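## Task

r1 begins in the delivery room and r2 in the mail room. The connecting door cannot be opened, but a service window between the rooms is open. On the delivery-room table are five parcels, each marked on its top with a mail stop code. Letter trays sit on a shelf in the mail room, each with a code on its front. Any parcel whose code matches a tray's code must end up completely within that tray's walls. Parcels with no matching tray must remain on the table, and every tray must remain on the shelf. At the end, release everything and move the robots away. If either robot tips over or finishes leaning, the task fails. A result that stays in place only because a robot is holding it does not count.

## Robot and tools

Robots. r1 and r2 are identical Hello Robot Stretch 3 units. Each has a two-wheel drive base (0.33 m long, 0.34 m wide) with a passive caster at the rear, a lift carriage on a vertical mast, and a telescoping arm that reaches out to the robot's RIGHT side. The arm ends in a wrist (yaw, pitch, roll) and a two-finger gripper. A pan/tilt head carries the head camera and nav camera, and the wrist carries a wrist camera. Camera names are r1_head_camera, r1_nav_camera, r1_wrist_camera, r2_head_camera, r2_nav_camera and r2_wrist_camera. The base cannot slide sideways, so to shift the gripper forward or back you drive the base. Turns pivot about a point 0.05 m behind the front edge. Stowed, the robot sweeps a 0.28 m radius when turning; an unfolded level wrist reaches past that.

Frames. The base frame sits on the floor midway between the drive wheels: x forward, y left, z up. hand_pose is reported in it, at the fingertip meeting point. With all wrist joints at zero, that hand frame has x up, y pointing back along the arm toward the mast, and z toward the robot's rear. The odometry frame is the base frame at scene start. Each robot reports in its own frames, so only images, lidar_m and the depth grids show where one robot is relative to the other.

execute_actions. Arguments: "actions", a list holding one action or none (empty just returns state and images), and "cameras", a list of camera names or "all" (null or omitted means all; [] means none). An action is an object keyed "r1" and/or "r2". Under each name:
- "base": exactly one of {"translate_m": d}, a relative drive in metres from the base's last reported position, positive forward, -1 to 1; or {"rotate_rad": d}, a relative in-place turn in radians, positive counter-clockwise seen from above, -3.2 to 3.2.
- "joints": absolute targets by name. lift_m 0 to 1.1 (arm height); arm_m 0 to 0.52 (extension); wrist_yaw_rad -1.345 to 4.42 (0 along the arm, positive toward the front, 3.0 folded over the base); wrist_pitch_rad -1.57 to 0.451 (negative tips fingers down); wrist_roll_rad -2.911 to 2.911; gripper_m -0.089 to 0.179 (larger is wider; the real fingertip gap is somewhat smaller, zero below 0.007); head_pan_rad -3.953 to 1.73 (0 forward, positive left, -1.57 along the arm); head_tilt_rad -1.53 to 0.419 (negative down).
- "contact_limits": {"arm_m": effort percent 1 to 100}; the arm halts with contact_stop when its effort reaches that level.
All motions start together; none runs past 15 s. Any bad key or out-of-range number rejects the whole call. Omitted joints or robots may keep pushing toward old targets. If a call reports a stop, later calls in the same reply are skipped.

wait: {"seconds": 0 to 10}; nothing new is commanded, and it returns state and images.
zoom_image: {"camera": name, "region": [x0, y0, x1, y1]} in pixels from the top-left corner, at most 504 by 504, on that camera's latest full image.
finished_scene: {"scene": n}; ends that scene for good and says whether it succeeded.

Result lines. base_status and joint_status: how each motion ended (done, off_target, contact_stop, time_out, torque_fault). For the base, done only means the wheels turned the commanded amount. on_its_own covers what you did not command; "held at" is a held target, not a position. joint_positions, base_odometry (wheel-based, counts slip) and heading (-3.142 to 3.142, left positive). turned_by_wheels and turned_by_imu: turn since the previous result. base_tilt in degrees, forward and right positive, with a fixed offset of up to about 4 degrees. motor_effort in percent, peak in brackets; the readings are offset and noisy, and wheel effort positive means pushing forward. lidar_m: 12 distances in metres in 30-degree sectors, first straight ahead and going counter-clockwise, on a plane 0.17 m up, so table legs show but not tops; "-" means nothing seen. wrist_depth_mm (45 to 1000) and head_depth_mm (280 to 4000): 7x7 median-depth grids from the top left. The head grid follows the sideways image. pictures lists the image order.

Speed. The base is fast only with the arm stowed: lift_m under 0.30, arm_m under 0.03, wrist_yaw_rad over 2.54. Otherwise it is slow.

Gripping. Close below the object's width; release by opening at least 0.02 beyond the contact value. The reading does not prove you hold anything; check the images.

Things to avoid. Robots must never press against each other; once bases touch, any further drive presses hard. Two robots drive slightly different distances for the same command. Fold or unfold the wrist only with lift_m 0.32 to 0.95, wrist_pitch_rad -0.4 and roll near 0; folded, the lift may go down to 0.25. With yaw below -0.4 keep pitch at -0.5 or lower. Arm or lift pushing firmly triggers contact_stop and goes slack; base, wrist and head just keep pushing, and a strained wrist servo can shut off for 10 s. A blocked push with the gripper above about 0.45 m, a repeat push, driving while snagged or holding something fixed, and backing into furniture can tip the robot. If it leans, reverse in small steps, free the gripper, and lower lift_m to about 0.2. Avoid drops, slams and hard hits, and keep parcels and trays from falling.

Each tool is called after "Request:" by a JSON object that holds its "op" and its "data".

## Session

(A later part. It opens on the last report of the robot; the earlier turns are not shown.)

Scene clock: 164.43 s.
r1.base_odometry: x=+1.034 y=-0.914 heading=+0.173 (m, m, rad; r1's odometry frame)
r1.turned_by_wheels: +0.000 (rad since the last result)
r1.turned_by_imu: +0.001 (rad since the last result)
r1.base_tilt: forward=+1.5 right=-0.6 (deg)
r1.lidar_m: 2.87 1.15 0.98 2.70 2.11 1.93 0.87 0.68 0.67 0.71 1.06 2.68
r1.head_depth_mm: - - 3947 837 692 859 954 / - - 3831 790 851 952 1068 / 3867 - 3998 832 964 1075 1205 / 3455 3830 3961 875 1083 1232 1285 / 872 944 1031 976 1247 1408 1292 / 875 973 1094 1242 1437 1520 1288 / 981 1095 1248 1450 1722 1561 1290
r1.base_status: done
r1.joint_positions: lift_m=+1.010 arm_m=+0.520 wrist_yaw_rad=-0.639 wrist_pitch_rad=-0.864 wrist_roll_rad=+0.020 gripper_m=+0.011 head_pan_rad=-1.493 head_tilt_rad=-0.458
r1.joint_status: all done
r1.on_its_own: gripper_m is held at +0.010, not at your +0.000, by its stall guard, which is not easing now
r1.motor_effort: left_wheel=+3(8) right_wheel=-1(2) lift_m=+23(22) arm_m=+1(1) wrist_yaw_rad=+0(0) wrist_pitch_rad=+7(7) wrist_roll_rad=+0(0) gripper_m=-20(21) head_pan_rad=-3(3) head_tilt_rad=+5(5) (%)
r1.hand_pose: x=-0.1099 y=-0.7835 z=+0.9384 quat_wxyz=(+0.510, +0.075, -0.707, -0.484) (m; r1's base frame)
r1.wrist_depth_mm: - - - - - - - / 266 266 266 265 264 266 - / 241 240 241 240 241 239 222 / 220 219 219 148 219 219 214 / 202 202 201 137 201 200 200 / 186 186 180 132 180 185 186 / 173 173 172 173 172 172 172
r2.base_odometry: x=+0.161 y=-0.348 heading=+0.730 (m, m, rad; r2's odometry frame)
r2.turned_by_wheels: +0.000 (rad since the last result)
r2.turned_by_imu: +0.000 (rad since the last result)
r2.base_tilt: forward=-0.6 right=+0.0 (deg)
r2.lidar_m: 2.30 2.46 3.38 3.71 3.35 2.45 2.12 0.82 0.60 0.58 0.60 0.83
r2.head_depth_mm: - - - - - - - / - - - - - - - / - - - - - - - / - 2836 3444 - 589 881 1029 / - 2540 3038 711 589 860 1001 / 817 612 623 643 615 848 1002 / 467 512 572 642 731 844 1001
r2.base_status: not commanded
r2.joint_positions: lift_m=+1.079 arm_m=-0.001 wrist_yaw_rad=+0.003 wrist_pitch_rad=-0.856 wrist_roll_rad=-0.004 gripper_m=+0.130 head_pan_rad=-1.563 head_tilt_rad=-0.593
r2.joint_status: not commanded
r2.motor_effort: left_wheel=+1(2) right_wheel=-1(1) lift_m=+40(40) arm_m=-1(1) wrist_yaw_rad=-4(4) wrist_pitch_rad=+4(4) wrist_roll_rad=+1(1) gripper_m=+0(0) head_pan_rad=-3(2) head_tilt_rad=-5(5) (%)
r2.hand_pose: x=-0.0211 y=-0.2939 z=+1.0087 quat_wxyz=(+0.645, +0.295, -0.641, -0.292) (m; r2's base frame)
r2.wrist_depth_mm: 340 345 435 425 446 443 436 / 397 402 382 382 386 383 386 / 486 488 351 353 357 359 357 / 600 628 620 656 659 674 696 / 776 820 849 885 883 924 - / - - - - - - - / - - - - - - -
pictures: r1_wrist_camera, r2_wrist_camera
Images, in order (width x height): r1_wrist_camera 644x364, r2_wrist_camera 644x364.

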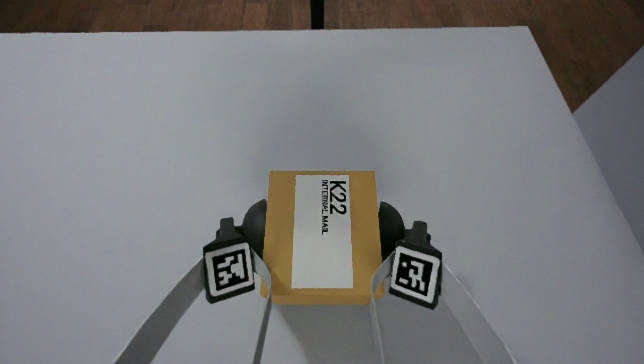

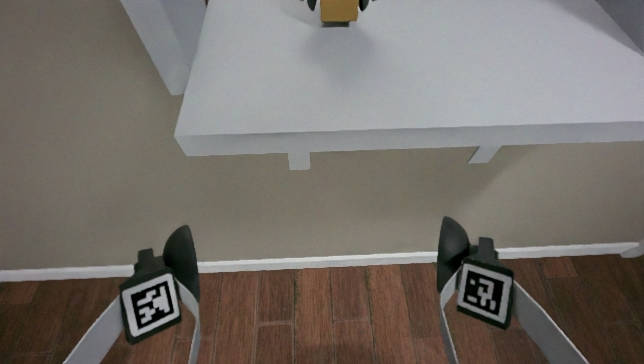

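Request:
{"op": "execute_actions", "data": {"actions": [{"r1": {"joints": {"lift_m": 1.001}}, "r2": {"base": {"translate_m": -0.025}}}], "cameras": []}}

Request:
{"op": "execute_actions", "data": {"actions": [{"r1": {"joints": {"gripper_m": 0.11}}}], "cameras": ["r1_wrist_camera"]}}

Request:
{"op": "execute_actions", "data": {"actions": [{"r1": {"joints": {"lift_m": 1.07}}}], "cameras": ["r1_wrist_camera", "r2_wrist_camera"]}}

Scene clock: 167.87 s.
r1.base_odometry: x=+1.034 y=-0.914 heading=+0.173 (m, m, rad; r1's odometry frame)
r1.turned_by_wheels: +0.000 (rad since the last result)
r1.turned_by_imu: +0.001 (rad since the last result)
r1.base_tilt: forward=+1.5 right=-0.6 (deg)
r1.lidar_m: 2.87 1.15 0.98 2.69 2.11 1.93 0.87 0.68 0.67 0.72 1.06 2.68
r1.head_depth_mm: - - 3673 834 692 862 952 / - - 3886 785 855 952 1071 / 3938 - - 834 956 1084 1203 / 3526 3767 3854 877 1083 1237 1287 / 872 945 1038 979 1234 1425 1286 / 878 980 1089 1241 1448 1526 1293 / 980 1099 1245 1446 1705 1554 1294
r1.base_status: not commanded
r1.joint_positions: lift_m=+1.001 arm_m=+0.520 wrist_yaw_rad=-0.639 wrist_pitch_rad=-0.864 wrist_roll_rad=+0.020 gripper_m=+0.011 head_pan_rad=-1.493 head_tilt_rad=-0.458
r1.joint_status: all done
r1.on_its_own: gripper_m is held at +0.010, not at your +0.000, by its stall guard, which is not easing now
r1.motor_effort: left_wheel=+3(3) right_wheel=-1(2) lift_m=+22(23) arm_m=+1(1) wrist_yaw_rad=+0(0) wrist_pitch_rad=+7(6) wrist_roll_rad=+0(0) gripper_m=-20(21) head_pan_rad=-3(3) head_tilt_rad=+5(5) (%)
r1.hand_pose: x=-0.1099 y=-0.7835 z=+0.9294 quat_wxyz=(+0.510, +0.075, -0.707, -0.484) (m; r1's base frame)
r1.wrist_depth_mm: 286 286 288 284 283 283 - / 254 254 254 253 252 253 259 / 230 230 230 228 229 227 219 / 209 210 209 148 208 207 204 / 191 192 192 137 192 190 190 / 178 178 172 131 171 176 177 / 165 165 164 164 165 164 165
r2.base_odometry: x=+0.143 y=-0.365 heading=+0.730 (m, m, rad; r2's odometry frame)
r2.turned_by_wheels: +0.000 (rad since the last result)
r2.turned_by_imu: +0.000 (rad since the last result)
r2.base_tilt: forward=-0.6 right=+0.1 (deg)
r2.lidar_m: 2.29 2.49 3.44 3.72 3.31 2.42 2.10 0.82 0.60 0.58 0.60 0.83
r2.head_depth_mm: - - - - - - - / - - - - - - - / - - - - - - - / - 2557 3444 - 589 887 1031 / - 2532 2929 710 588 863 1000 / 1168 - 2915 683 593 845 1002 / 488 524 573 633 730 842 999
r2.base_status: done
r2.joint_positions: lift_m=+1.079 arm_m=-0.001 wrist_yaw_rad=+0.003 wrist_pitch_rad=-0.856 wrist_roll_rad=-0.004 gripper_m=+0.130 head_pan_rad=-1.563 head_tilt_rad=-0.593
r2.joint_status: not commanded
r2.motor_effort: left_wheel=+2(5) right_wheel=-2(5) lift_m=+41(41) arm_m=-1(1) wrist_yaw_rad=-3(3) wrist_pitch_rad=+4(4) wrist_roll_rad=+1(0) gripper_m=+0(1) head_pan_rad=-2(2) head_tilt_rad=-5(4) (%)
r2.hand_pose: x=-0.0211 y=-0.2939 z=+1.0087 quat_wxyz=(+0.645, +0.295, -0.641, -0.292) (m; r2's base frame)
r2.wrist_depth_mm: 343 347 441 426 442 438 426 / 395 391 384 384 383 391 386 / 470 459 352 351 354 360 364 / 601 605 632 634 665 690 707 / 824 814 861 881 915 891 - / - - - - - - - / - - - - - - -
pictures: none
No camera images: the call's "cameras" was empty. Leave "cameras" out to get every camera's image.

Scene clock: 169.37 s.
r1.base_odometry: x=+1.034 y=-0.914 heading=+0.173 (m, m, rad; r1's odometry frame)
r1.turned_by_wheels: +0.000 (rad since the last result)
r1.turned_by_imu: +0.000 (rad since the last result)
r1.base_tilt: forward=+1.5 right=-0.6 (deg)
r1.lidar_m: 2.86 1.15 0.98 2.70 2.11 1.92 0.87 0.68 0.67 0.72 1.05 2.68
r1.head_depth_mm: - - 3647 841 693 861 952 / - - 3970 795 855 954 1063 / 3982 - - 831 961 1077 1210 / 3449 3816 3958 875 1073 1230 1281 / 871 944 1036 979 1238 1414 1296 / 878 969 1089 1240 1443 1527 1296 / 983 1101 1245 1451 1716 1561 1291
r1.base_status: not commanded
r1.joint_positions: lift_m=+1.001 arm_m=+0.520 wrist_yaw_rad=-0.639 wrist_pitch_rad=-0.864 wrist_roll_rad=+0.020 gripper_m=+0.110 head_pan_rad=-1.493 head_tilt_rad=-0.458
r1.joint_status: all done
r1.motor_effort: left_wheel=+3(3) right_wheel=-1(1) lift_m=+22(22) arm_m=+1(1) wrist_yaw_rad=+0(0) wrist_pitch_rad=+7(6) wrist_roll_rad=+0(0) gripper_m=+0(87) head_pan_rad=-3(3) head_tilt_rad=+5(5) (%)
r1.hand_pose: x=-0.1099 y=-0.7835 z=+0.9294 quat_wxyz=(+0.510, +0.075, -0.707, -0.484) (m; r1's base frame)
r1.wrist_depth_mm: 286 285 285 284 283 283 - / 255 254 255 254 253 255 257 / 230 230 230 228 229 227 220 / 210 210 209 152 208 208 205 / 193 192 188 139 190 192 191 / 178 180 175 133 174 179 176 / 168 165 165 165 164 165 164
r2.base_odometry: x=+0.143 y=-0.365 heading=+0.730 (m, m, rad; r2's odometry frame)
r2.turned_by_wheels: +0.000 (rad since the last result)
r2.turned_by_imu: +0.000 (rad since the last result)
r2.base_tilt: forward=-0.6 right=+0.0 (deg)
r2.lidar_m: 2.30 2.49 3.43 3.72 3.31 2.43 2.11 0.82 0.60 0.58 0.60 0.83
r2.head_depth_mm: - - - - - - - / - - - - - - - / - - - - - - - / - 2558 3402 - 588 883 1029 / - 2537 2888 708 587 863 1003 / 1167 - 2883 680 592 841 1002 / 487 524 573 633 732 846 1007
r2.base_status: not commanded
r2.joint_positions: lift_m=+1.079 arm_m=-0.001 wrist_yaw_rad=+0.003 wrist_pitch_rad=-0.856 wrist_roll_rad=-0.004 gripper_m=+0.130 head_pan_rad=-1.563 head_tilt_rad=-0.593
r2.joint_status: not commanded
r2.motor_effort: left_wheel=+2(1) right_wheel=-1(2) lift_m=+41(40) arm_m=-1(1) wrist_yaw_rad=-3(4) wrist_pitch_rad=+4(4) wrist_roll_rad=+0(1) gripper_m=+0(0) head_pan_rad=-2(2) head_tilt_rad=-5(5) (%)
r2.hand_pose: x=-0.0211 y=-0.2939 z=+1.0087 quat_wxyz=(+0.645, +0.295, -0.641, -0.292) (m; r2's base frame)
r2.wrist_depth_mm: 340 348 439 429 438 444 433 / 391 392 377 388 384 382 388 / 476 474 347 351 357 358 361 / 601 619 620 647 654 686 706 / 777 803 855 896 888 945 - / - - - - - - - / - - - - - - -
pictures: r1_wrist_camera
Images, in order (width x height): r1_wrist_camera 644x364.

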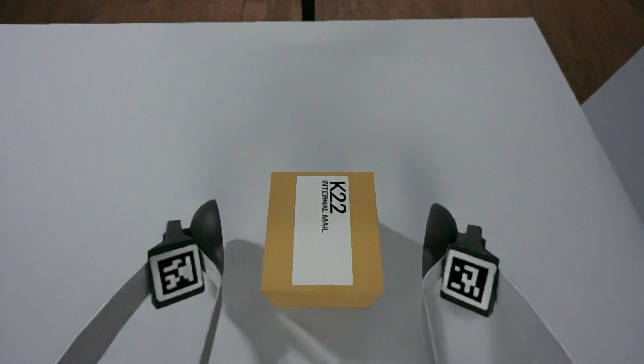

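Scene clock: 170.83 s.
r1.base_odometry: x=+1.034 y=-0.914 heading=+0.173 (m, m, rad; r1's odometry frame)
r1.turned_by_wheels: +0.000 (rad since the last result)
r1.turned_by_imu: +0.000 (rad since the last result)
r1.base_tilt: forward=+1.5 right=-0.7 (deg)
r1.lidar_m: 2.87 1.15 0.98 2.70 2.11 1.93 0.87 0.68 0.67 0.71 1.06 2.68
r1.head_depth_mm: - - - 839 691 860 953 / - - 3944 795 852 957 1069 / 3881 - 3854 830 960 1077 1208 / 3500 3781 3956 880 1087 1233 1273 / 872 945 1036 982 1241 1430 1289 / 874 974 1092 1243 1453 1508 1285 / 974 1100 1256 1459 1732 1546 1292
r1.base_status: not commanded
r1.joint_positions: lift_m=+1.070 arm_m=+0.520 wrist_yaw_rad=-0.639 wrist_pitch_rad=-0.864 wrist_roll_rad=+0.020 gripper_m=+0.110 head_pan_rad=-1.493 head_tilt_rad=-0.458
r1.joint_status: all done
r1.motor_effort: left_wheel=+4(3) right_wheel=-1(1) lift_m=+28(31) arm_m=+1(2) wrist_yaw_rad=+0(0) wrist_pitch_rad=+7(7) wrist_roll_rad=+0(0) gripper_m=+0(0) head_pan_rad=-3(3) head_tilt_rad=+5(5) (%)
r1.hand_pose: x=-0.1099 y=-0.7835 z=+0.9981 quat_wxyz=(+0.510, +0.075, -0.707, -0.484) (m; r1's base frame)
r1.wrist_depth_mm: - - - - - - - / - - - - 350 - - / 317 314 315 314 313 319 224 / 288 286 288 286 286 284 224 / 264 263 263 214 262 266 224 / 244 247 245 195 243 244 226 / 229 227 226 223 225 226 230
r2.base_odometry: x=+0.143 y=-0.365 heading=+0.730 (m, m, rad; r2's odometry frame)
r2.turned_by_wheels: +0.000 (rad since the last result)
r2.turned_by_imu: +0.000 (rad since the last result)
r2.base_tilt: forward=-0.6 right=+0.1 (deg)
r2.lidar_m: 2.30 2.49 3.43 3.72 3.32 2.42 2.10 0.82 0.60 0.58 0.60 0.83
r2.head_depth_mm: - - - - - - - / - - - - - - - / 657 - - - - - - / 674 2827 3255 - 588 883 1035 / - 2548 2934 710 587 863 996 / - - 2895 683 592 844 1001 / 488 523 573 631 731 846 1009
r2.base_status: not commanded
r2.joint_positions: lift_m=+1.079 arm_m=-0.001 wrist_yaw_rad=+0.003 wrist_pitch_rad=-0.856 wrist_roll_rad=-0.004 gripper_m=+0.130 head_pan_rad=-1.563 head_tilt_rad=-0.593
r2.joint_status: not commanded
r2.motor_effort: left_wheel=+1(1) right_wheel=-1(1) lift_m=+40(41) arm_m=-1(1) wrist_yaw_rad=-4(3) wrist_pitch_rad=+4(4) wrist_roll_rad=+0(1) gripper_m=+1(0) head_pan_rad=-3(2) head_tilt_rad=-4(5) (%)
r2.hand_pose: x=-0.0211 y=-0.2939 z=+1.0087 quat_wxyz=(+0.645, +0.295, -0.641, -0.292) (m; r2's base frame)
r2.wrist_depth_mm: 340 341 437 426 443 444 426 / 395 388 379 381 384 386 391 / 476 461 350 354 356 359 365 / 596 612 619 640 666 682 696 / 792 836 831 869 907 930 - / - - - - - - - / - - - - - - -
pictures: r1_wrist_camera, r2_wrist_camera
Images, in order (width x height): r1_wrist_camera 644x364, r2_wrist_camera 644x364.

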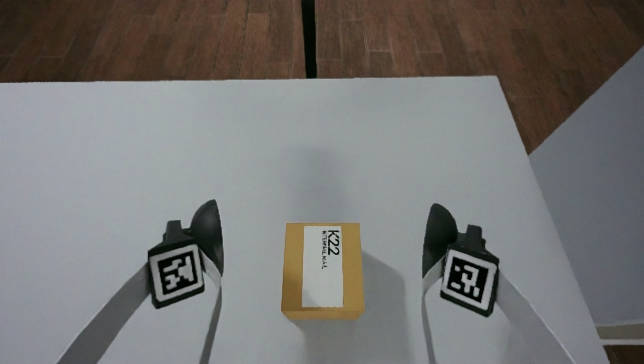

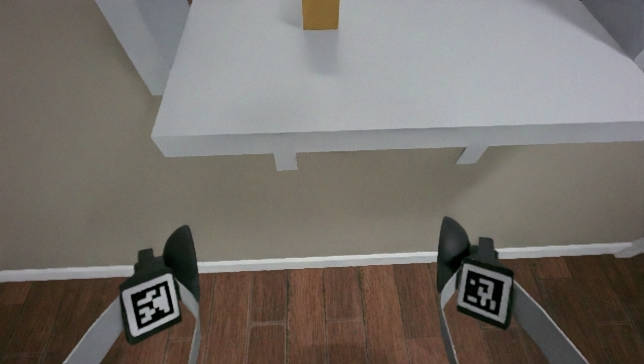

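Request:
{"op": "execute_actions", "data": {"actions": [{"r1": {"joints": {"arm_m": 0.24}}, "r2": {"joints": {"arm_m": 0.25}}}], "cameras": ["r2_wrist_camera"]}}

Scene clock: 179.30 s.
r1.base_odometry: x=+1.034 y=-0.914 heading=+0.173 (m, m, rad; r1's odometry frame)
r1.turned_by_wheels: +0.000 (rad since the last result)
r1.turned_by_imu: +0.002 (rad since the last result)
r1.base_tilt: forward=+1.5 right=-0.6 (deg)
r1.lidar_m: 2.88 1.15 0.98 2.70 2.11 1.93 0.87 0.68 0.67 0.71 1.05 2.68
r1.head_depth_mm: - - - 884 691 856 954 / - - - - 854 955 1065 / 3957 - - 788 965 1077 1205 / 3467 3798 3921 877 1082 1228 1274 / 876 946 1031 982 1238 1421 1290 / 876 975 1089 1246 1444 1517 1295 / 978 1101 1262 1451 1735 1538 1282
r1.base_status: not commanded
r1.joint_positions: lift_m=+1.070 arm_m=+0.240 wrist_yaw_rad=-0.639 wrist_pitch_rad=-0.864 wrist_roll_rad=+0.020 gripper_m=+0.110 head_pan_rad=-1.493 head_tilt_rad=-0.458
r1.joint_status: all done
r1.motor_effort: left_wheel=+4(3) right_wheel=-1(1) lift_m=+28(28) arm_m=-3(3) wrist_yaw_rad=+0(0) wrist_pitch_rad=+6(7) wrist_roll_rad=+0(0) gripper_m=+0(0) head_pan_rad=-3(3) head_tilt_rad=+4(5) (%)
r1.hand_pose: x=-0.1099 y=-0.5040 z=+0.9981 quat_wxyz=(+0.510, +0.075, -0.707, -0.484) (m; r1's base frame)
r1.wrist_depth_mm: 395 384 394 382 276 281 283 / 353 335 349 351 331 333 337 / 318 318 316 316 409 415 414 / 297 300 298 297 529 545 546 / 714 727 760 770 770 758 786 / - - - - - - - / - - - - - - -
r2.base_odometry: x=+0.143 y=-0.365 heading=+0.730 (m, m, rad; r2's odometry frame)
r2.turned_by_wheels: +0.000 (rad since the last result)
r2.turned_by_imu: +0.000 (rad since the last result)
r2.base_tilt: forward=-0.6 right=+0.0 (deg)
r2.lidar_m: 2.30 2.49 3.44 3.73 3.31 2.43 2.10 0.82 0.60 0.58 0.60 0.83
r2.head_depth_mm: - - 3336 718 600 838 992 / - - 3280 702 597 841 996 / - - - 704 598 843 997 / - 2818 3079 713 597 841 999 / 872 2323 2922 683 595 844 1000 / - - 2765 683 592 845 999 / 487 522 572 632 730 846 1006
r2.base_status: not commanded
r2.joint_positions: lift_m=+1.079 arm_m=+0.250 wrist_yaw_rad=+0.002 wrist_pitch_rad=-0.857 wrist_roll_rad=-0.004 gripper_m=+0.130 head_pan_rad=-1.563 head_tilt_rad=-0.593
r2.joint_status: all done
r2.motor_effort: left_wheel=+2(2) right_wheel=-1(2) lift_m=+40(40) arm_m=+2(0) wrist_yaw_rad=-2(3) wrist_pitch_rad=+4(4) wrist_roll_rad=+0(1) gripper_m=+1(0) head_pan_rad=-3(2) head_tilt_rad=-5(5) (%)
r2.hand_pose: x=-0.0213 y=-0.5443 z=+1.0086 quat_wxyz=(+0.645, +0.295, -0.641, -0.293) (m; r2's base frame)
r2.wrist_depth_mm: 214 - - - - - - / 211 - 381 382 381 382 384 / 211 305 342 282 338 340 340 / 210 293 302 300 305 307 308 / 219 269 274 277 280 282 277 / 335 261 251 253 255 260 257 / 687 229 232 237 235 230 237
pictures: r2_wrist_camera
Images, in order (width x height): r2_wrist_camera 644x364.

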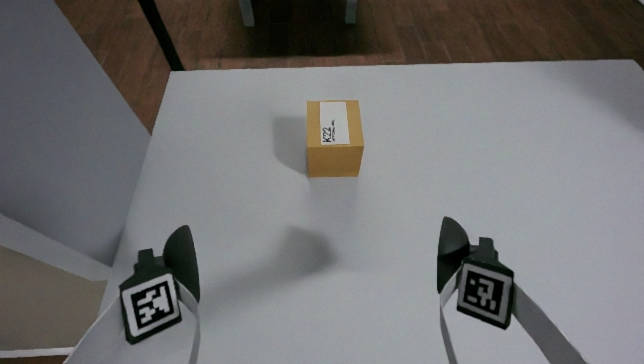

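Request:
{"op": "execute_actions", "data": {"actions": [{"r1": {"base": {"rotate_rad": 1.554}, "joints": {"arm_m": 0.03, "wrist_yaw_rad": 0.0, "lift_m": 0.98, "head_pan_rad": -0.6, "head_tilt_rad": -0.5}}, "r2": {"base": {"translate_m": -0.018}, "joints": {"arm_m": 0.39, "lift_m": 1.055}}}], "cameras": ["r2_wrist_camera", "r2_head_camera"]}}

Scene clock: 186.83 s.
r1.base_odometry: x=+1.034 y=-0.914 heading=+1.727 (m, m, rad; r1's odometry frame)
r1.turned_by_wheels: +1.554 (rad since the last result)
r1.turned_by_imu: +1.565 (rad since the last result)
r1.base_tilt: forward=+1.5 right=-0.6 (deg)
r1.lidar_m: 2.74 2.12 2.03 0.88 0.68 0.67 0.71 1.03 2.67 2.85 1.15 0.98
r1.head_depth_mm: 3065 3430 1585 1172 1910 1526 1277 / 3102 3308 1586 1161 1905 1523 1274 / 3080 3320 1570 1154 1905 1516 1268 / 3114 3351 1679 1150 1753 1437 1268 / 3082 3373 3577 2530 1892 1518 1269 / 3064 3428 3603 2526 1866 1504 1265 / 3129 3412 3624 2501 1878 1514 1258
r1.base_status: done
r1.joint_positions: lift_m=+0.980 arm_m=+0.030 wrist_yaw_rad=+0.000 wrist_pitch_rad=-0.863 wrist_roll_rad=+0.020 gripper_m=+0.110 head_pan_rad=-0.607 head_tilt_rad=-0.494
r1.joint_status: all done
r1.motor_effort: left_wheel=-1(6) right_wheel=+2(4) lift_m=+21(23) arm_m=-3(2) wrist_yaw_rad=+1(3) wrist_pitch_rad=+6(6) wrist_roll_rad=+0(0) gripper_m=+1(0) head_pan_rad=+2(44) head_tilt_rad=-4(12) (%)
r1.hand_pose: x=-0.0217 y=-0.3236 z=+0.9086 quat_wxyz=(+0.636, +0.293, -0.648, -0.299) (m; r1's base frame)
r1.wrist_depth_mm: - - - - - - - / - - - - - - - / - - - - - - - / - - - - - - - / - - - - - - - / - - - - - - - / 961 958 941 953 940 955 948
r2.base_odometry: x=+0.129 y=-0.377 heading=+0.730 (m, m, rad; r2's odometry frame)
r2.turned_by_wheels: +0.000 (rad since the last result)
r2.turned_by_imu: +0.000 (rad since the last result)
r2.base_tilt: forward=-0.6 right=+0.1 (deg)
r2.lidar_m: 2.30 2.51 3.44 3.72 3.28 2.41 2.10 0.82 0.60 0.58 0.60 0.82
r2.head_depth_mm: - - 3248 716 601 839 993 / - - 3243 718 598 838 992 / - - 2906 713 597 838 996 / - 2694 3006 704 595 842 998 / 1336 2313 2918 711 594 841 999 / - - 3051 704 592 843 1002 / 546 551 582 641 718 844 1005
r2.base_status: done
r2.joint_positions: lift_m=+1.056 arm_m=+0.390 wrist_yaw_rad=+0.002 wrist_pitch_rad=-0.857 wrist_roll_rad=-0.004 gripper_m=+0.130 head_pan_rad=-1.563 head_tilt_rad=-0.593
r2.joint_status: all done
r2.motor_effort: left_wheel=+2(6) right_wheel=-1(5) lift_m=+12(35) arm_m=+3(1) wrist_yaw_rad=-2(2) wrist_pitch_rad=+4(4) wrist_roll_rad=+0(1) gripper_m=+0(1) head_pan_rad=-2(2) head_tilt_rad=-5(4) (%)
r2.hand_pose: x=-0.0213 y=-0.6842 z=+0.9849 quat_wxyz=(+0.645, +0.295, -0.641, -0.293) (m; r2's base frame)
r2.wrist_depth_mm: - - - - - - - / - - - - - - - / - - - - - - - / - 273 277 277 278 281 279 / - 250 253 244 252 256 254 / 222 235 230 182 231 237 233 / 212 209 212 209 213 211 214
pictures: r2_head_camera (sideways: a quarter turn clockwise sets it upright), r2_wrist_camera
Images, in order (width x height): r2_head_camera 896x504, r2_wrist_camera 644x364.

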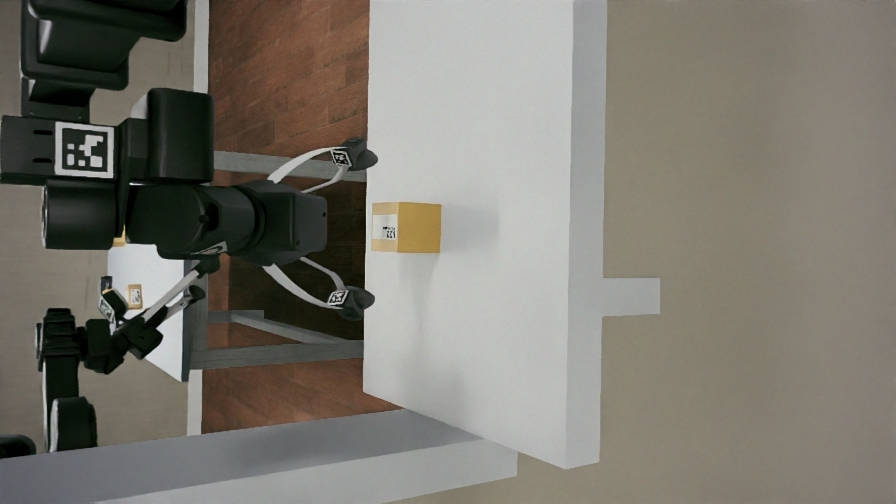

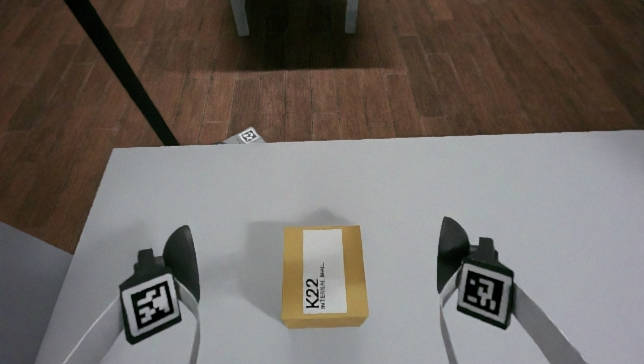

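Request:
{"op": "execute_actions", "data": {"actions": [{"r1": {"base": {"translate_m": 0.08}}, "r2": {"joints": {"lift_m": 1.003, "gripper_m": 0.10}}}], "cameras": ["r2_wrist_camera"]}}

Request:
{"op": "execute_actions", "data": {"actions": [{"r1": {"base": {"translate_m": 0.08}}, "r2": {"joints": {"gripper_m": 0.012}}}], "cameras": ["r2_wrist_camera", "r2_head_camera"]}}

Scene clock: 191.43 s.
r1.base_odometry: x=+1.021 y=-0.835 heading=+1.727 (m, m, rad; r1's odometry frame)
r1.turned_by_wheels: +0.000 (rad since the last result)
r1.turned_by_imu: +0.001 (rad since the last result)
r1.base_tilt: forward=+1.5 right=-0.6 (deg)
r1.lidar_m: 2.68 2.07 2.03 0.97 0.75 0.73 0.78 1.13 2.72 2.91 1.12 0.92
r1.head_depth_mm: 3011 3256 1611 1060 1909 1534 1267 / 3000 3261 1593 1062 1904 1525 1272 / 3040 3270 1542 1105 1908 1513 1268 / 3082 3294 1844 1218 1764 1401 1264 / 3063 3394 3515 2525 1894 1512 1266 / 3086 3336 3532 2539 1893 1511 1266 / 3091 3366 3614 2511 1893 1522 1263
r1.base_status: done
r1.joint_positions: lift_m=+0.980 arm_m=+0.030 wrist_yaw_rad=+0.000 wrist_pitch_rad=-0.863 wrist_roll_rad=+0.020 gripper_m=+0.110 head_pan_rad=-0.607 head_tilt_rad=-0.494
r1.joint_status: not commanded
r1.motor_effort: left_wheel=-1(5) right_wheel=+1(5) lift_m=+22(22) arm_m=-3(2) wrist_yaw_rad=+1(1) wrist_pitch_rad=+6(6) wrist_roll_rad=+0(0) gripper_m=+0(0) head_pan_rad=+4(3) head_tilt_rad=-4(4) (%)
r1.hand_pose: x=-0.0217 y=-0.3236 z=+0.9086 quat_wxyz=(+0.636, +0.293, -0.648, -0.299) (m; r1's base frame)
r1.wrist_depth_mm: - - - - - - - / - - - - - - - / - - - - - - - / - - - - - - - / 953 - - - - - - / - - - - - - - / 945 958 960 950 965 941 953
r2.base_odometry: x=+0.129 y=-0.377 heading=+0.730 (m, m, rad; r2's odometry frame)
r2.turned_by_wheels: +0.000 (rad since the last result)
r2.turned_by_imu: +0.000 (rad since the last result)
r2.base_tilt: forward=-0.6 right=+0.1 (deg)
r2.lidar_m: 2.30 2.51 3.45 3.72 3.30 2.41 2.10 0.82 0.60 0.58 0.60 0.83
r2.head_depth_mm: - - 3026 719 601 839 996 / - - 3097 716 598 840 1000 / - - 2571 702 599 840 996 / - 2858 3297 701 596 840 999 / - 2459 2959 709 594 844 1001 / - - 3057 703 592 842 1002 / 546 552 580 643 715 844 1004
r2.base_status: not commanded
r2.joint_positions: lift_m=+1.004 arm_m=+0.390 wrist_yaw_rad=+0.002 wrist_pitch_rad=-0.857 wrist_roll_rad=-0.004 gripper_m=+0.100 head_pan_rad=-1.563 head_tilt_rad=-0.593
r2.joint_status: all done
r2.motor_effort: left_wheel=+2(1) right_wheel=-1(1) lift_m=+13(12) arm_m=+3(2) wrist_yaw_rad=-2(2) wrist_pitch_rad=+4(4) wrist_roll_rad=+0(1) gripper_m=+0(80) head_pan_rad=-2(3) head_tilt_rad=-5(5) (%)
r2.hand_pose: x=-0.0213 y=-0.6842 z=+0.9329 quat_wxyz=(+0.645, +0.295, -0.641, -0.293) (m; r2's base frame)
r2.wrist_depth_mm: - - - - - - - / - - - - - - - / - 241 241 243 244 246 245 / 226 216 218 220 217 219 220 / 199 197 198 145 199 199 199 / 180 182 181 135 177 184 182 / 167 167 166 168 168 168 168
pictures: r2_wrist_camera
Images, in order (width x height): r2_wrist_camera 644x364.

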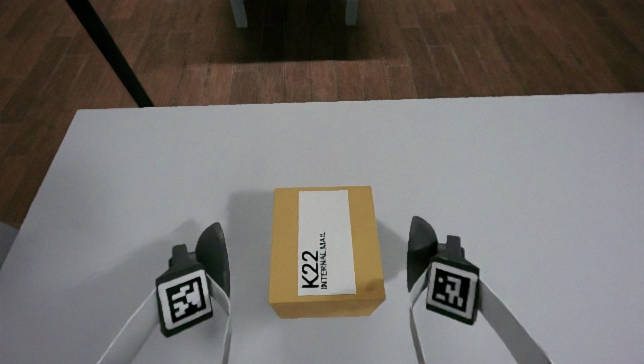

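Scene clock: 193.20 s.
r1.base_odometry: x=+1.009 y=-0.756 heading=+1.727 (m, m, rad; r1's odometry frame)
r1.turned_by_wheels: +0.000 (rad since the last result)
r1.turned_by_imu: +0.001 (rad since the last result)
r1.base_tilt: forward=+1.5 right=-0.6 (deg)
r1.lidar_m: 2.63 2.03 1.99 1.06 0.81 0.80 0.85 1.23 2.77 1.12 1.09 0.85
r1.head_depth_mm: 2956 3189 1594 1049 1845 1536 1280 / 2972 3251 1583 1051 1828 1516 1273 / 2975 3243 1583 1048 1718 1480 1267 / 2968 3306 3474 2405 1828 1480 1265 / 2999 3261 3523 2536 1890 1512 1262 / 2959 3248 3524 2488 1899 1511 1258 / 3015 3328 3458 2514 1881 1504 1258
r1.base_status: done
r1.joint_positions: lift_m=+0.980 arm_m=+0.030 wrist_yaw_rad=+0.000 wrist_pitch_rad=-0.863 wrist_roll_rad=+0.020 gripper_m=+0.110 head_pan_rad=-0.607 head_tilt_rad=-0.494
r1.joint_status: not commanded
r1.motor_effort: left_wheel=-2(3) right_wheel=+1(6) lift_m=+22(22) arm_m=-2(3) wrist_yaw_rad=+1(1) wrist_pitch_rad=+6(6) wrist_roll_rad=+0(0) gripper_m=+0(0) head_pan_rad=+3(2) head_tilt_rad=-4(4) (%)
r1.hand_pose: x=-0.0217 y=-0.3236 z=+0.9086 quat_wxyz=(+0.636, +0.293, -0.648, -0.299) (m; r1's base frame)
r1.wrist_depth_mm: 599 - - - - - - / - - - - - - - / - - - - - - - / - - - - - - - / 924 - - - - - - / - - - - - - - / 964 988 954 930 932 928 943
r2.base_odometry: x=+0.129 y=-0.377 heading=+0.730 (m, m, rad; r2's odometry frame)
r2.turned_by_wheels: +0.000 (rad since the last result)
r2.turned_by_imu: +0.000 (rad since the last result)
r2.base_tilt: forward=-0.5 right=+0.0 (deg)
r2.lidar_m: 2.29 2.50 3.44 3.72 3.30 2.41 2.10 0.82 0.60 0.58 0.60 0.83
r2.head_depth_mm: - - 3039 718 599 837 992 / - - 3107 715 599 840 995 / - - 2568 700 597 841 1000 / - 2861 3252 697 596 843 1000 / - 2476 2944 709 593 844 998 / - - 3054 705 592 844 1000 / 547 552 580 641 716 847 998
r2.base_status: not commanded
r2.joint_positions: lift_m=+1.004 arm_m=+0.390 wrist_yaw_rad=+0.002 wrist_pitch_rad=-0.858 wrist_roll_rad=-0.004 gripper_m=+0.013 head_pan_rad=-1.563 head_tilt_rad=-0.593
r2.joint_status: all done
r2.motor_effort: left_wheel=+2(1) right_wheel=-1(1) lift_m=+12(12) arm_m=+2(2) wrist_yaw_rad=-2(2) wrist_pitch_rad=+5(5) wrist_roll_rad=+1(0) gripper_m=-16(89) head_pan_rad=-3(2) head_tilt_rad=-5(4) (%)
r2.hand_pose: x=-0.0213 y=-0.6840 z=+0.9327 quat_wxyz=(+0.645, +0.296, -0.641, -0.293) (m; r2's base frame)
r2.wrist_depth_mm: - - - - - - - / - - - - - - - / - 242 241 239 243 241 245 / 225 217 218 218 219 219 220 / 197 197 198 143 203 199 200 / 180 180 178 133 - 181 182 / 165 166 165 164 168 167 168
pictures: r2_head_camera (sideways: a quarter turn clockwise sets it upright), r2_wrist_camera
Images, in order (width x height): r2_head_camera 896x504, r2_wrist_camera 644x364.

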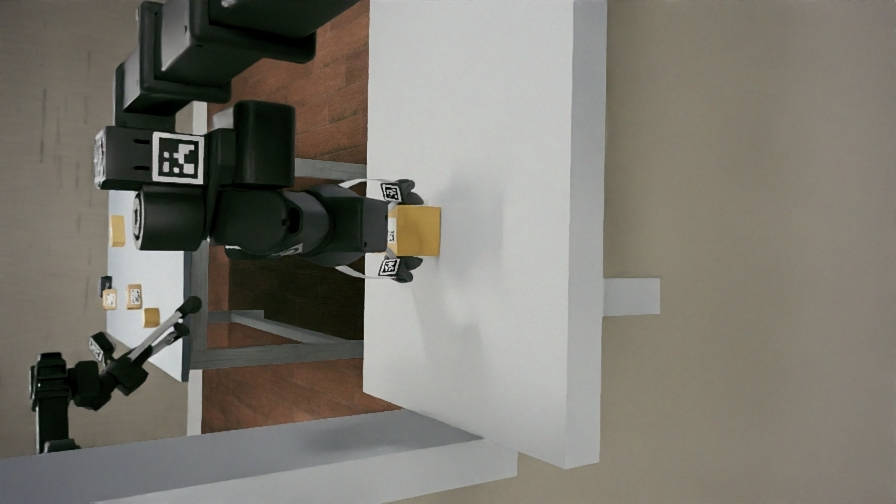

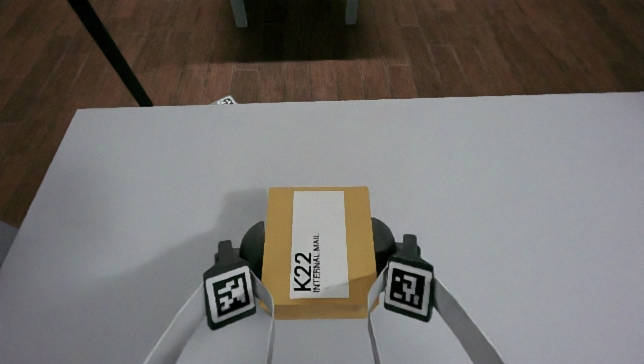

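Request:
{"op": "execute_actions", "data": {"actions": [{"r1": {"base": {"translate_m": 0.34}}, "r2": {"joints": {"lift_m": 1.04, "arm_m": 0.0}}}], "cameras": ["r2_wrist_camera"]}}

Scene clock: 198.97 s.
r1.base_odometry: x=+0.956 y=-0.420 heading=+1.726 (m, m, rad; r1's odometry frame)
r1.turned_by_wheels: +0.000 (rad since the last result)
r1.turned_by_imu: +0.003 (rad since the last result)
r1.base_tilt: forward=+1.5 right=-0.6 (deg)
r1.lidar_m: 2.36 1.83 1.79 1.42 1.10 1.08 1.15 1.67 2.96 1.05 0.62 1.37
r1.head_depth_mm: 2744 2966 1592 1053 789 810 1218 / 2732 3001 1583 1157 1780 1436 1119 / 2739 3004 3165 2427 1831 1519 1268 / 2732 2996 3330 2537 1893 1518 1266 / 2734 2996 3289 2512 1885 1508 1262 / 2754 2950 3258 2523 1885 1520 1265 / 2729 3027 3232 2473 1886 1513 1263
r1.base_status: done
r1.joint_positions: lift_m=+0.980 arm_m=+0.030 wrist_yaw_rad=+0.000 wrist_pitch_rad=-0.863 wrist_roll_rad=+0.020 gripper_m=+0.110 head_pan_rad=-0.607 head_tilt_rad=-0.494
r1.joint_status: not commanded
r1.motor_effort: left_wheel=-1(4) right_wheel=+1(3) lift_m=+22(22) arm_m=-2(3) wrist_yaw_rad=+1(1) wrist_pitch_rad=+6(6) wrist_roll_rad=+0(0) gripper_m=+0(0) head_pan_rad=+3(3) head_tilt_rad=-4(4) (%)
r1.hand_pose: x=-0.0217 y=-0.3236 z=+0.9086 quat_wxyz=(+0.636, +0.293, -0.648, -0.299) (m; r1's base frame)
r1.wrist_depth_mm: 471 480 578 - - - - / 423 448 - - - - - / 393 - - - - - - / - 656 - - - - - / - - - - - - - / - - - - - - - / 972 975 943 990 943 939 947
r2.base_odometry: x=+0.129 y=-0.377 heading=+0.730 (m, m, rad; r2's odometry frame)
r2.turned_by_wheels: +0.000 (rad since the last result)
r2.turned_by_imu: +0.000 (rad since the last result)
r2.base_tilt: forward=-0.5 right=+0.0 (deg)
r2.lidar_m: 2.30 2.51 3.45 3.71 3.30 2.41 2.10 0.82 0.60 0.58 0.60 0.83
r2.head_depth_mm: - - 3687 - - - - / - - 3599 - - - - / - 2602 3599 - - - - / - 2862 3338 741 757 - 1000 / - 2566 2947 708 594 843 1000 / - - 3084 702 593 846 1002 / 547 553 581 644 715 844 1004
r2.base_status: not commanded
r2.joint_positions: lift_m=+1.039 arm_m=+0.000 wrist_yaw_rad=+0.002 wrist_pitch_rad=-0.860 wrist_roll_rad=-0.004 gripper_m=+0.013 head_pan_rad=-1.563 head_tilt_rad=-0.593
r2.joint_status: all done
r2.motor_effort: left_wheel=+1(1) right_wheel=-1(1) lift_m=+41(42) arm_m=-3(4) wrist_yaw_rad=-2(2) wrist_pitch_rad=+6(6) wrist_roll_rad=+1(0) gripper_m=-16(16) head_pan_rad=-2(2) head_tilt_rad=-5(5) (%)
r2.hand_pose: x=-0.0213 y=-0.2942 z=+0.9682 quat_wxyz=(+0.645, +0.296, -0.641, -0.294) (m; r2's base frame)
r2.wrist_depth_mm: 339 352 369 366 372 372 374 / 394 328 323 326 328 323 326 / 482 460 328 509 521 527 547 / 597 613 627 593 659 679 703 / 797 822 780 143 870 - - / - - - 133 - - - / - - - 952 - - -
pictures: r2_wrist_camera
Images, in order (width x height): r2_wrist_camera 644x364.

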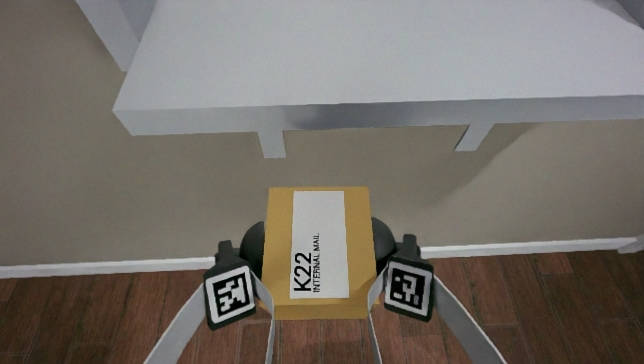

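Request:
{"op": "execute_actions", "data": {"actions": [{"r1": {"base": {"translate_m": 0.20}}, "r2": {"base": {"rotate_rad": 1.43}, "joints": {"lift_m": 0.76, "wrist_pitch_rad": -0.4, "head_pan_rad": 0.0, "head_tilt_rad": -0.3}}}], "cameras": []}}

Request:
{"op": "execute_actions", "data": {"actions": [{"r1": {"base": {"rotate_rad": -0.63}}, "r2": {"base": {"translate_m": 0.4}, "joints": {"lift_m": 0.285, "wrist_yaw_rad": 2.65}}}], "cameras": ["r2_wrist_camera", "r2_head_camera", "r1_head_camera"]}}

Scene clock: 206.73 s.
r1.base_odometry: x=+0.925 y=-0.223 heading=+1.726 (m, m, rad; r1's odometry frame)
r1.turned_by_wheels: +0.000 (rad since the last result)
r1.turned_by_imu: +0.002 (rad since the last result)
r1.base_tilt: forward=+1.5 right=-0.6 (deg)
r1.lidar_m: 2.21 1.71 1.68 1.64 1.27 1.25 1.33 1.93 3.06 0.54 0.54 3.06
r1.head_depth_mm: 2574 2850 1598 1166 1849 1534 1191 / 2589 2840 1891 2286 1846 1488 1269 / 2611 2854 3137 2566 1893 1509 1265 / 2593 2850 3126 2519 1874 1505 1270 / 2580 2840 3150 2512 1898 1515 1269 / 2615 2891 3170 2492 1897 1512 1263 / 2634 2887 3100 2488 1879 1512 1261
r1.base_status: done
r1.joint_positions: lift_m=+0.980 arm_m=+0.030 wrist_yaw_rad=+0.000 wrist_pitch_rad=-0.863 wrist_roll_rad=+0.020 gripper_m=+0.110 head_pan_rad=-0.607 head_tilt_rad=-0.494
r1.joint_status: not commanded
r1.motor_effort: left_wheel=-1(3) right_wheel=+1(4) lift_m=+22(22) arm_m=-3(3) wrist_yaw_rad=+1(1) wrist_pitch_rad=+6(6) wrist_roll_rad=+0(0) gripper_m=+1(0) head_pan_rad=+4(4) head_tilt_rad=-4(5) (%)
r1.hand_pose: x=-0.0217 y=-0.3236 z=+0.9086 quat_wxyz=(+0.636, +0.293, -0.648, -0.299) (m; r1's base frame)
r1.wrist_depth_mm: 481 473 463 492 - - - / - 421 419 - - - - / - - 458 - - - - / - - 994 - - - - / - - 954 - - - - / - - - - - - - / 931 969 948 947 958 944 943
r2.base_odometry: x=+0.129 y=-0.377 heading=+2.160 (m, m, rad; r2's odometry frame)
r2.turned_by_wheels: +1.430 (rad since the last result)
r2.turned_by_imu: +1.454 (rad since the last result)
r2.base_tilt: forward=-0.5 right=+0.1 (deg)
r2.lidar_m: 3.72 3.77 2.52 2.34 0.96 0.63 0.58 0.58 0.73 1.52 2.44 3.06
r2.head_depth_mm: 3506 3703 3903 - 2812 2054 1630 / 3473 3660 3830 3977 2847 2045 1610 / 3395 3578 3802 - 2826 2048 1608 / 3377 3496 3750 3902 2771 2042 1621 / 3308 3489 3579 3761 2791 2026 1597 / 3289 3425 3573 3793 2756 2030 1600 / 3242 3350 3520 3689 2736 2026 1596
r2.base_status: done
r2.joint_positions: lift_m=+0.761 arm_m=+0.000 wrist_yaw_rad=+0.002 wrist_pitch_rad=-0.427 wrist_roll_rad=-0.004 gripper_m=+0.013 head_pan_rad=-0.007 head_tilt_rad=-0.310
r2.joint_status: all done
r2.motor_effort: left_wheel=-3(9) right_wheel=+2(6) lift_m=+13(34) arm_m=-3(3) wrist_yaw_rad=-2(2) wrist_pitch_rad=+15(14) wrist_roll_rad=+0(0) gripper_m=-16(16) head_pan_rad=+3(33) head_tilt_rad=+6(34) (%)
r2.hand_pose: x=-0.0211 y=-0.3685 z=+0.7714 quat_wxyz=(+0.693, +0.151, -0.689, -0.149) (m; r2's base frame)
r2.wrist_depth_mm: - - - - - 649 470 / - - - - - 668 481 / - - - - - 672 491 / - - - - - 686 503 / - - - 143 - 738 505 / - - - 133 - 741 518 / 882 869 853 848 859 713 527
pictures: none
No camera images: the call's "cameras" was empty. Leave "cameras" out to get every camera's image.

Scene clock: 212.27 s.
r1.base_odometry: x=+0.925 y=-0.223 heading=+1.096 (m, m, rad; r1's odometry frame)
r1.turned_by_wheels: -0.630 (rad since the last result)
r1.turned_by_imu: -0.632 (rad since the last result)
r1.base_tilt: forward=+1.6 right=-0.6 (deg)
r1.lidar_m: 1.26 2.45 1.75 1.68 1.74 1.30 1.25 1.29 1.72 3.07 1.07 0.53
r1.head_depth_mm: 3299 3488 3604 1059 885 1527 1271 / 3540 3936 3888 1057 816 1510 1272 / 3418 3799 1574 1045 785 787 1213 / 3181 3455 1566 1006 784 1475 1120 / 2967 3265 1565 1044 1716 1469 1231 / 2780 3096 1562 1145 1889 1464 1263 / 2657 2848 1548 2295 1821 1510 1256
r1.base_status: done
r1.joint_positions: lift_m=+0.980 arm_m=+0.030 wrist_yaw_rad=+0.000 wrist_pitch_rad=-0.863 wrist_roll_rad=+0.020 gripper_m=+0.110 head_pan_rad=-0.607 head_tilt_rad=-0.494
r1.joint_status: not commanded
r1.motor_effort: left_wheel=+4(10) right_wheel=-2(5) lift_m=+23(23) arm_m=-2(3) wrist_yaw_rad=+1(0) wrist_pitch_rad=+6(6) wrist_roll_rad=+0(0) gripper_m=+0(0) head_pan_rad=+4(4) head_tilt_rad=-4(4) (%)
r1.hand_pose: x=-0.0217 y=-0.3236 z=+0.9086 quat_wxyz=(+0.636, +0.293, -0.648, -0.299) (m; r1's base frame)
r1.wrist_depth_mm: 496 - - - - - - / 527 - - - - - - / - - - - - - - / - - - - - - - / - - - - - - - / 532 - - - - - - / 945 943 939 954 953 949 952
r2.base_odometry: x=-0.093 y=-0.045 heading=+2.160 (m, m, rad; r2's odometry frame)
r2.turned_by_wheels: +0.000 (rad since the last result)
r2.turned_by_imu: +0.004 (rad since the last result)
r2.base_tilt: forward=-0.6 right=+0.0 (deg)
r2.lidar_m: 3.33 3.36 2.58 2.37 1.55 1.05 0.98 0.98 1.23 2.35 2.39 2.99
r2.head_depth_mm: 3081 3294 3556 3669 2816 2066 1622 / 3099 3259 3382 3609 2809 2084 1615 / 3035 3193 3378 3587 2810 2056 1612 / 3000 3114 3236 3492 2824 2034 1614 / 2942 3128 3182 3453 2807 2024 1607 / 2935 3051 3142 3408 2794 2020 1607 / 2889 3029 3145 3338 2808 2008 1598
r2.base_status: done
r2.joint_positions: lift_m=+0.286 arm_m=+0.000 wrist_yaw_rad=+2.647 wrist_pitch_rad=-0.426 wrist_roll_rad=-0.004 gripper_m=+0.013 head_pan_rad=-0.007 head_tilt_rad=-0.309
r2.joint_status: all done
r2.motor_effort: left_wheel=-4(13) right_wheel=+3(6) lift_m=+12(13) arm_m=-3(2) wrist_yaw_rad=+2(2) wrist_pitch_rad=+15(15) wrist_roll_rad=+1(0) gripper_m=-16(16) head_pan_rad=+2(3) head_tilt_rad=+5(6) (%)
r2.hand_pose: x=+0.0848 y=+0.0514 z=+0.2966 quat_wxyz=(+0.315, +0.705, -0.023, +0.635) (m; r2's base frame)
r2.wrist_depth_mm: - - - - - - - / - - - - - - - / - 947 961 959 972 943 944 / 722 713 723 718 704 695 675 / 600 583 583 142 601 571 570 / 499 484 471 133 - 478 480 / - - - 415 415 408 413
pictures: r1_head_camera (sideways: a quarter turn clockwise sets it upright), r2_head_camera (sideways: a quarter turn clockwise sets it upright), r2_wrist_camera
Images, in order (width x height): r1_head_camera 896x504, r2_head_camera 896x504, r2_wrist_camera 644x364.

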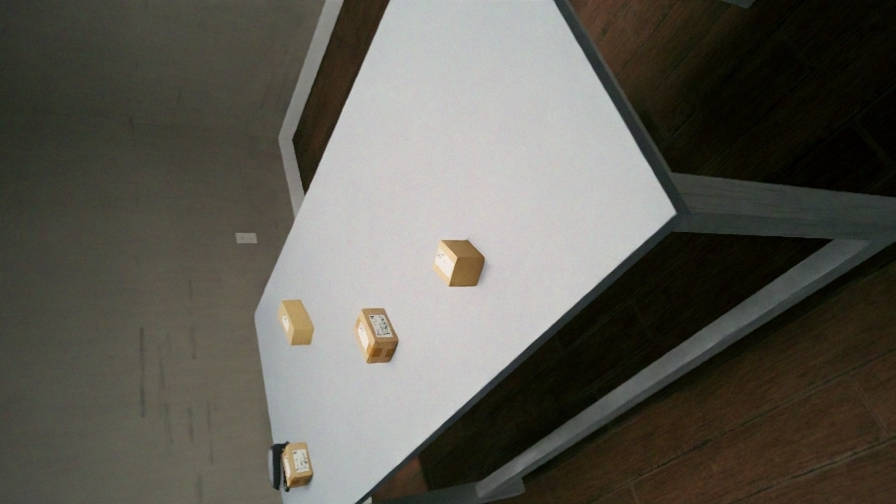

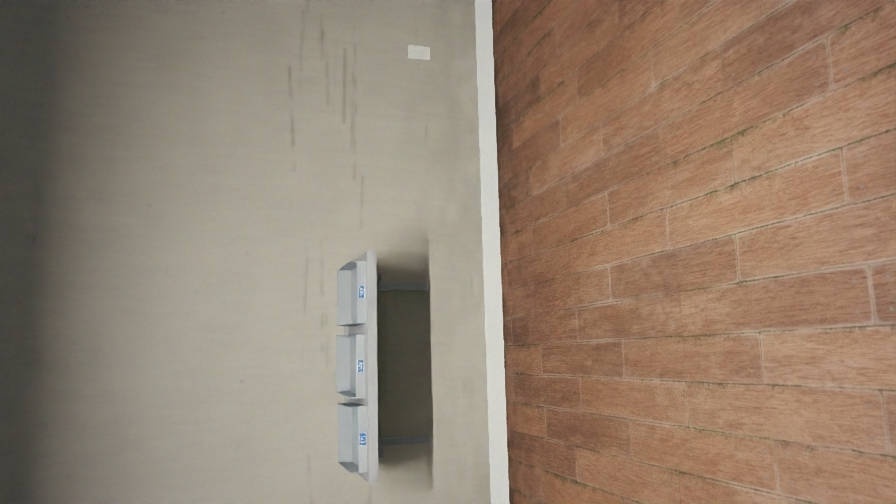

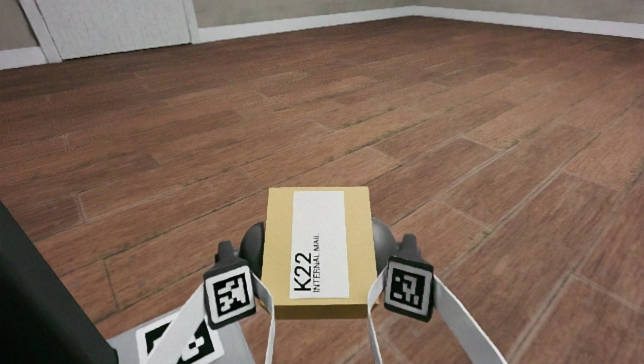

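Request:
{"op": "execute_actions", "data": {"actions": [{"r1": {"base": {"translate_m": 0.40}, "joints": {"head_pan_rad": -1.0, "head_tilt_rad": -0.6}}, "r2": {"base": {"translate_m": 1.0}}}], "cameras": []}}

Request:
{"op": "execute_actions", "data": {"actions": [{"r1": {"base": {"translate_m": 0.40}}, "r2": {"base": {"translate_m": 1.0}, "joints": {"head_tilt_rad": -0.45, "head_pan_rad": 0.2}}}], "cameras": ["r2_head_camera", "r1_head_camera"]}}

Scene clock: 219.73 s.
r1.base_odometry: x=+1.108 y=+0.133 heading=+1.097 (m, m, rad; r1's odometry frame)
r1.turned_by_wheels: +0.000 (rad since the last result)
r1.turned_by_imu: +0.004 (rad since the last result)
r1.base_tilt: forward=+1.5 right=-0.6 (deg)
r1.lidar_m: 1.24 2.46 1.77 1.69 1.74 1.72 1.65 1.70 2.28 0.34 0.36 0.48
r1.head_depth_mm: 2594 2865 3029 901 708 599 519 / 2762 3055 2974 898 707 583 601 / 2950 3253 1228 894 705 583 1211 / 3153 3507 1222 896 701 613 1204 / 3358 3736 1218 891 703 1346 1134 / 3224 3452 1216 877 704 1419 1153 / 2908 3108 1205 872 770 1411 1201
r1.base_status: done
r1.joint_positions: lift_m=+0.980 arm_m=+0.030 wrist_yaw_rad=+0.000 wrist_pitch_rad=-0.863 wrist_roll_rad=+0.020 gripper_m=+0.110 head_pan_rad=-0.993 head_tilt_rad=-0.592
r1.joint_status: all done
r1.motor_effort: left_wheel=+2(11) right_wheel=-1(3) lift_m=+22(21) arm_m=-2(2) wrist_yaw_rad=+1(1) wrist_pitch_rad=+6(6) wrist_roll_rad=+0(0) gripper_m=+0(0) head_pan_rad=-4(33) head_tilt_rad=-5(17) (%)
r1.hand_pose: x=-0.0217 y=-0.3236 z=+0.9086 quat_wxyz=(+0.636, +0.293, -0.648, -0.299) (m; r1's base frame)
r1.wrist_depth_mm: 473 471 469 - - - - / 419 419 420 - - - - / 376 380 379 - - - - / 346 347 344 - - - - / 318 316 317 - - - - / 292 297 296 964 - - - / 925 963 924 960 931 969 942
r2.base_odometry: x=-0.649 y=+0.787 heading=+2.160 (m, m, rad; r2's odometry frame)
r2.turned_by_wheels: +0.000 (rad since the last result)
r2.turned_by_imu: +0.011 (rad since the last result)
r2.base_tilt: forward=-0.6 right=+0.0 (deg)
r2.lidar_m: 2.35 2.38 2.71 2.49 2.54 2.12 1.96 1.99 2.42 2.24 2.26 2.52
r2.head_depth_mm: 2171 2270 2393 2538 2692 2053 1622 / 2138 2244 2367 2496 2629 2046 1622 / 2115 2213 2331 2478 2597 2062 1608 / 2083 2182 2307 2408 2527 2043 1616 / 2038 2143 2273 2276 2536 2018 1613 / 2039 2143 2246 2275 2479 2023 1600 / 2028 2111 2220 2183 2454 2035 1596
r2.base_status: done
r2.joint_positions: lift_m=+0.286 arm_m=+0.000 wrist_yaw_rad=+2.647 wrist_pitch_rad=-0.426 wrist_roll_rad=-0.004 gripper_m=+0.013 head_pan_rad=-0.007 head_tilt_rad=-0.309
r2.joint_status: not commanded
r2.motor_effort: left_wheel=-3(10) right_wheel=+2(7) lift_m=+12(13) arm_m=-3(2) wrist_yaw_rad=+2(2) wrist_pitch_rad=+15(15) wrist_roll_rad=+0(0) gripper_m=-16(16) head_pan_rad=+2(2) head_tilt_rad=+6(5) (%)
r2.hand_pose: x=+0.0847 y=+0.0514 z=+0.2966 quat_wxyz=(+0.314, +0.705, -0.023, +0.635) (m; r2's base frame)
r2.wrist_depth_mm: - - - - - - - / - - - - - - - / - 961 933 954 930 944 927 / 732 715 721 708 713 694 699 / 573 600 585 143 599 567 568 / 503 490 476 132 - 477 478 / - - - 406 413 412 413
pictures: none
No camera images: the call's "cameras" was empty. Leave "cameras" out to get every camera's image.

Scene clock: 224.73 s.
r1.base_odometry: x=+1.290 y=+0.489 heading=+1.097 (m, m, rad; r1's odometry frame)
r1.turned_by_wheels: +0.000 (rad since the last result)
r1.turned_by_imu: +0.003 (rad since the last result)
r1.base_tilt: forward=+1.6 right=-0.6 (deg)
r1.lidar_m: 2.26 2.34 1.78 1.70 1.75 2.14 2.04 0.48 0.35 0.34 0.35 0.47
r1.head_depth_mm: 2621 2857 2990 899 708 598 508 / 2766 3076 2995 899 708 584 1136 / 2965 3260 2983 897 682 582 1181 / 3126 3464 1220 895 704 609 1203 / 3075 3424 1220 893 703 1320 1159 / 2722 2976 1215 889 703 1415 1160 / 2463 2642 1208 889 746 1406 1202
r1.base_status: done
r1.joint_positions: lift_m=+0.980 arm_m=+0.030 wrist_yaw_rad=+0.000 wrist_pitch_rad=-0.863 wrist_roll_rad=+0.020 gripper_m=+0.110 head_pan_rad=-0.993 head_tilt_rad=-0.592
r1.joint_status: not commanded
r1.motor_effort: left_wheel=+3(10) right_wheel=-1(1) lift_m=+22(22) arm_m=-3(3) wrist_yaw_rad=+1(1) wrist_pitch_rad=+6(6) wrist_roll_rad=+0(0) gripper_m=+0(0) head_pan_rad=-3(3) head_tilt_rad=-5(5) (%)
r1.hand_pose: x=-0.0217 y=-0.3236 z=+0.9086 quat_wxyz=(+0.636, +0.293, -0.648, -0.299) (m; r1's base frame)
r1.wrist_depth_mm: 478 474 472 468 472 465 - / 361 419 415 416 416 412 432 / 341 373 381 363 367 374 377 / 347 348 343 343 341 341 341 / 317 315 316 312 315 317 313 / 291 297 290 289 291 294 289 / 923 953 935 952 921 936 959
r2.base_odometry: x=-1.205 y=+1.618 heading=+2.160 (m, m, rad; r2's odometry frame)
r2.turned_by_wheels: +0.000 (rad since the last result)
r2.turned_by_imu: +0.011 (rad since the last result)
r2.base_tilt: forward=-0.6 right=+0.0 (deg)
r2.lidar_m: 1.36 1.37 1.75 2.63 2.66 3.18 2.95 2.99 2.29 2.13 2.16 1.46
r2.head_depth_mm: 1131 1212 1309 1413 1535 1655 1433 / 1137 1214 1314 1283 1544 1662 1430 / 1147 1229 1316 1272 1557 1678 1433 / 1156 1237 1334 1252 1571 1685 1425 / 1162 1243 1341 1260 1597 1690 1425 / 1174 1257 1349 1252 1613 1697 1423 / 1180 1264 1365 1173 1631 1713 1423
r2.base_status: done
r2.joint_positions: lift_m=+0.286 arm_m=+0.000 wrist_yaw_rad=+2.647 wrist_pitch_rad=-0.426 wrist_roll_rad=-0.004 gripper_m=+0.013 head_pan_rad=+0.193 head_tilt_rad=-0.445
r2.joint_status: all done
r2.motor_effort: left_wheel=-3(10) right_wheel=+2(8) lift_m=+12(13) arm_m=-3(2) wrist_yaw_rad=+2(2) wrist_pitch_rad=+15(15) wrist_roll_rad=+1(0) gripper_m=-16(16) head_pan_rad=+3(15) head_tilt_rad=-3(23) (%)
r2.hand_pose: x=+0.0847 y=+0.0514 z=+0.2966 quat_wxyz=(+0.314, +0.705, -0.023, +0.635) (m; r2's base frame)
r2.wrist_depth_mm: - - - - - - 967 / - - - - - - - / - 963 936 940 904 937 927 / 728 713 725 717 720 701 707 / 580 589 590 143 607 557 570 / 513 490 480 133 - 471 477 / - - - 410 411 413 411
pictures: r1_head_camera (sideways: a quarter turn clockwise sets it upright), r2_head_camera (sideways: a quarter turn clockwise sets it upright)
Images, in order (width x height): r1_head_camera 896x504, r2_head_camera 896x504.

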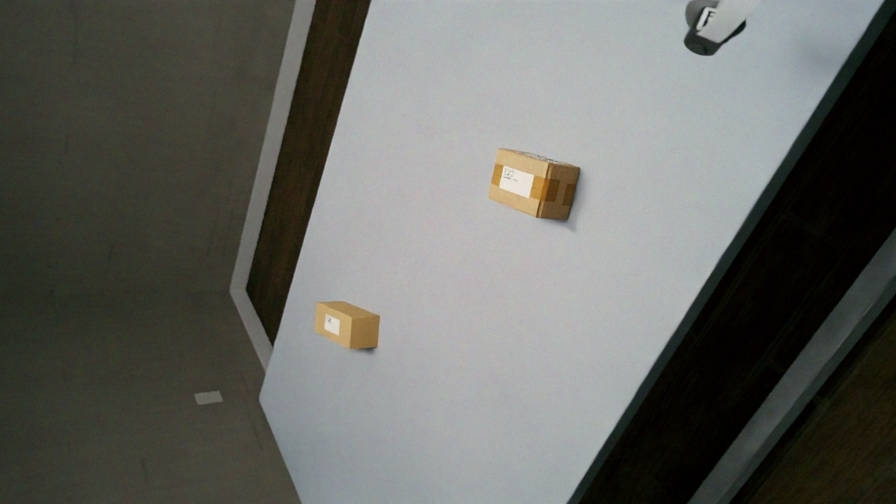

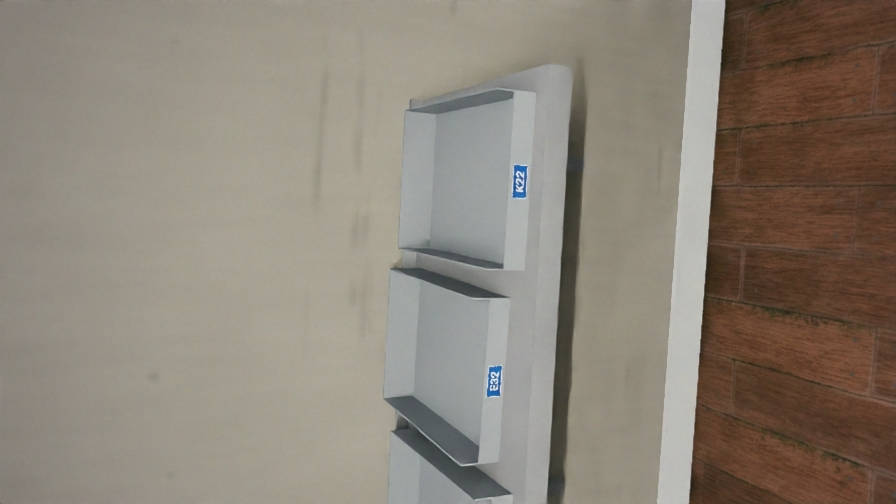

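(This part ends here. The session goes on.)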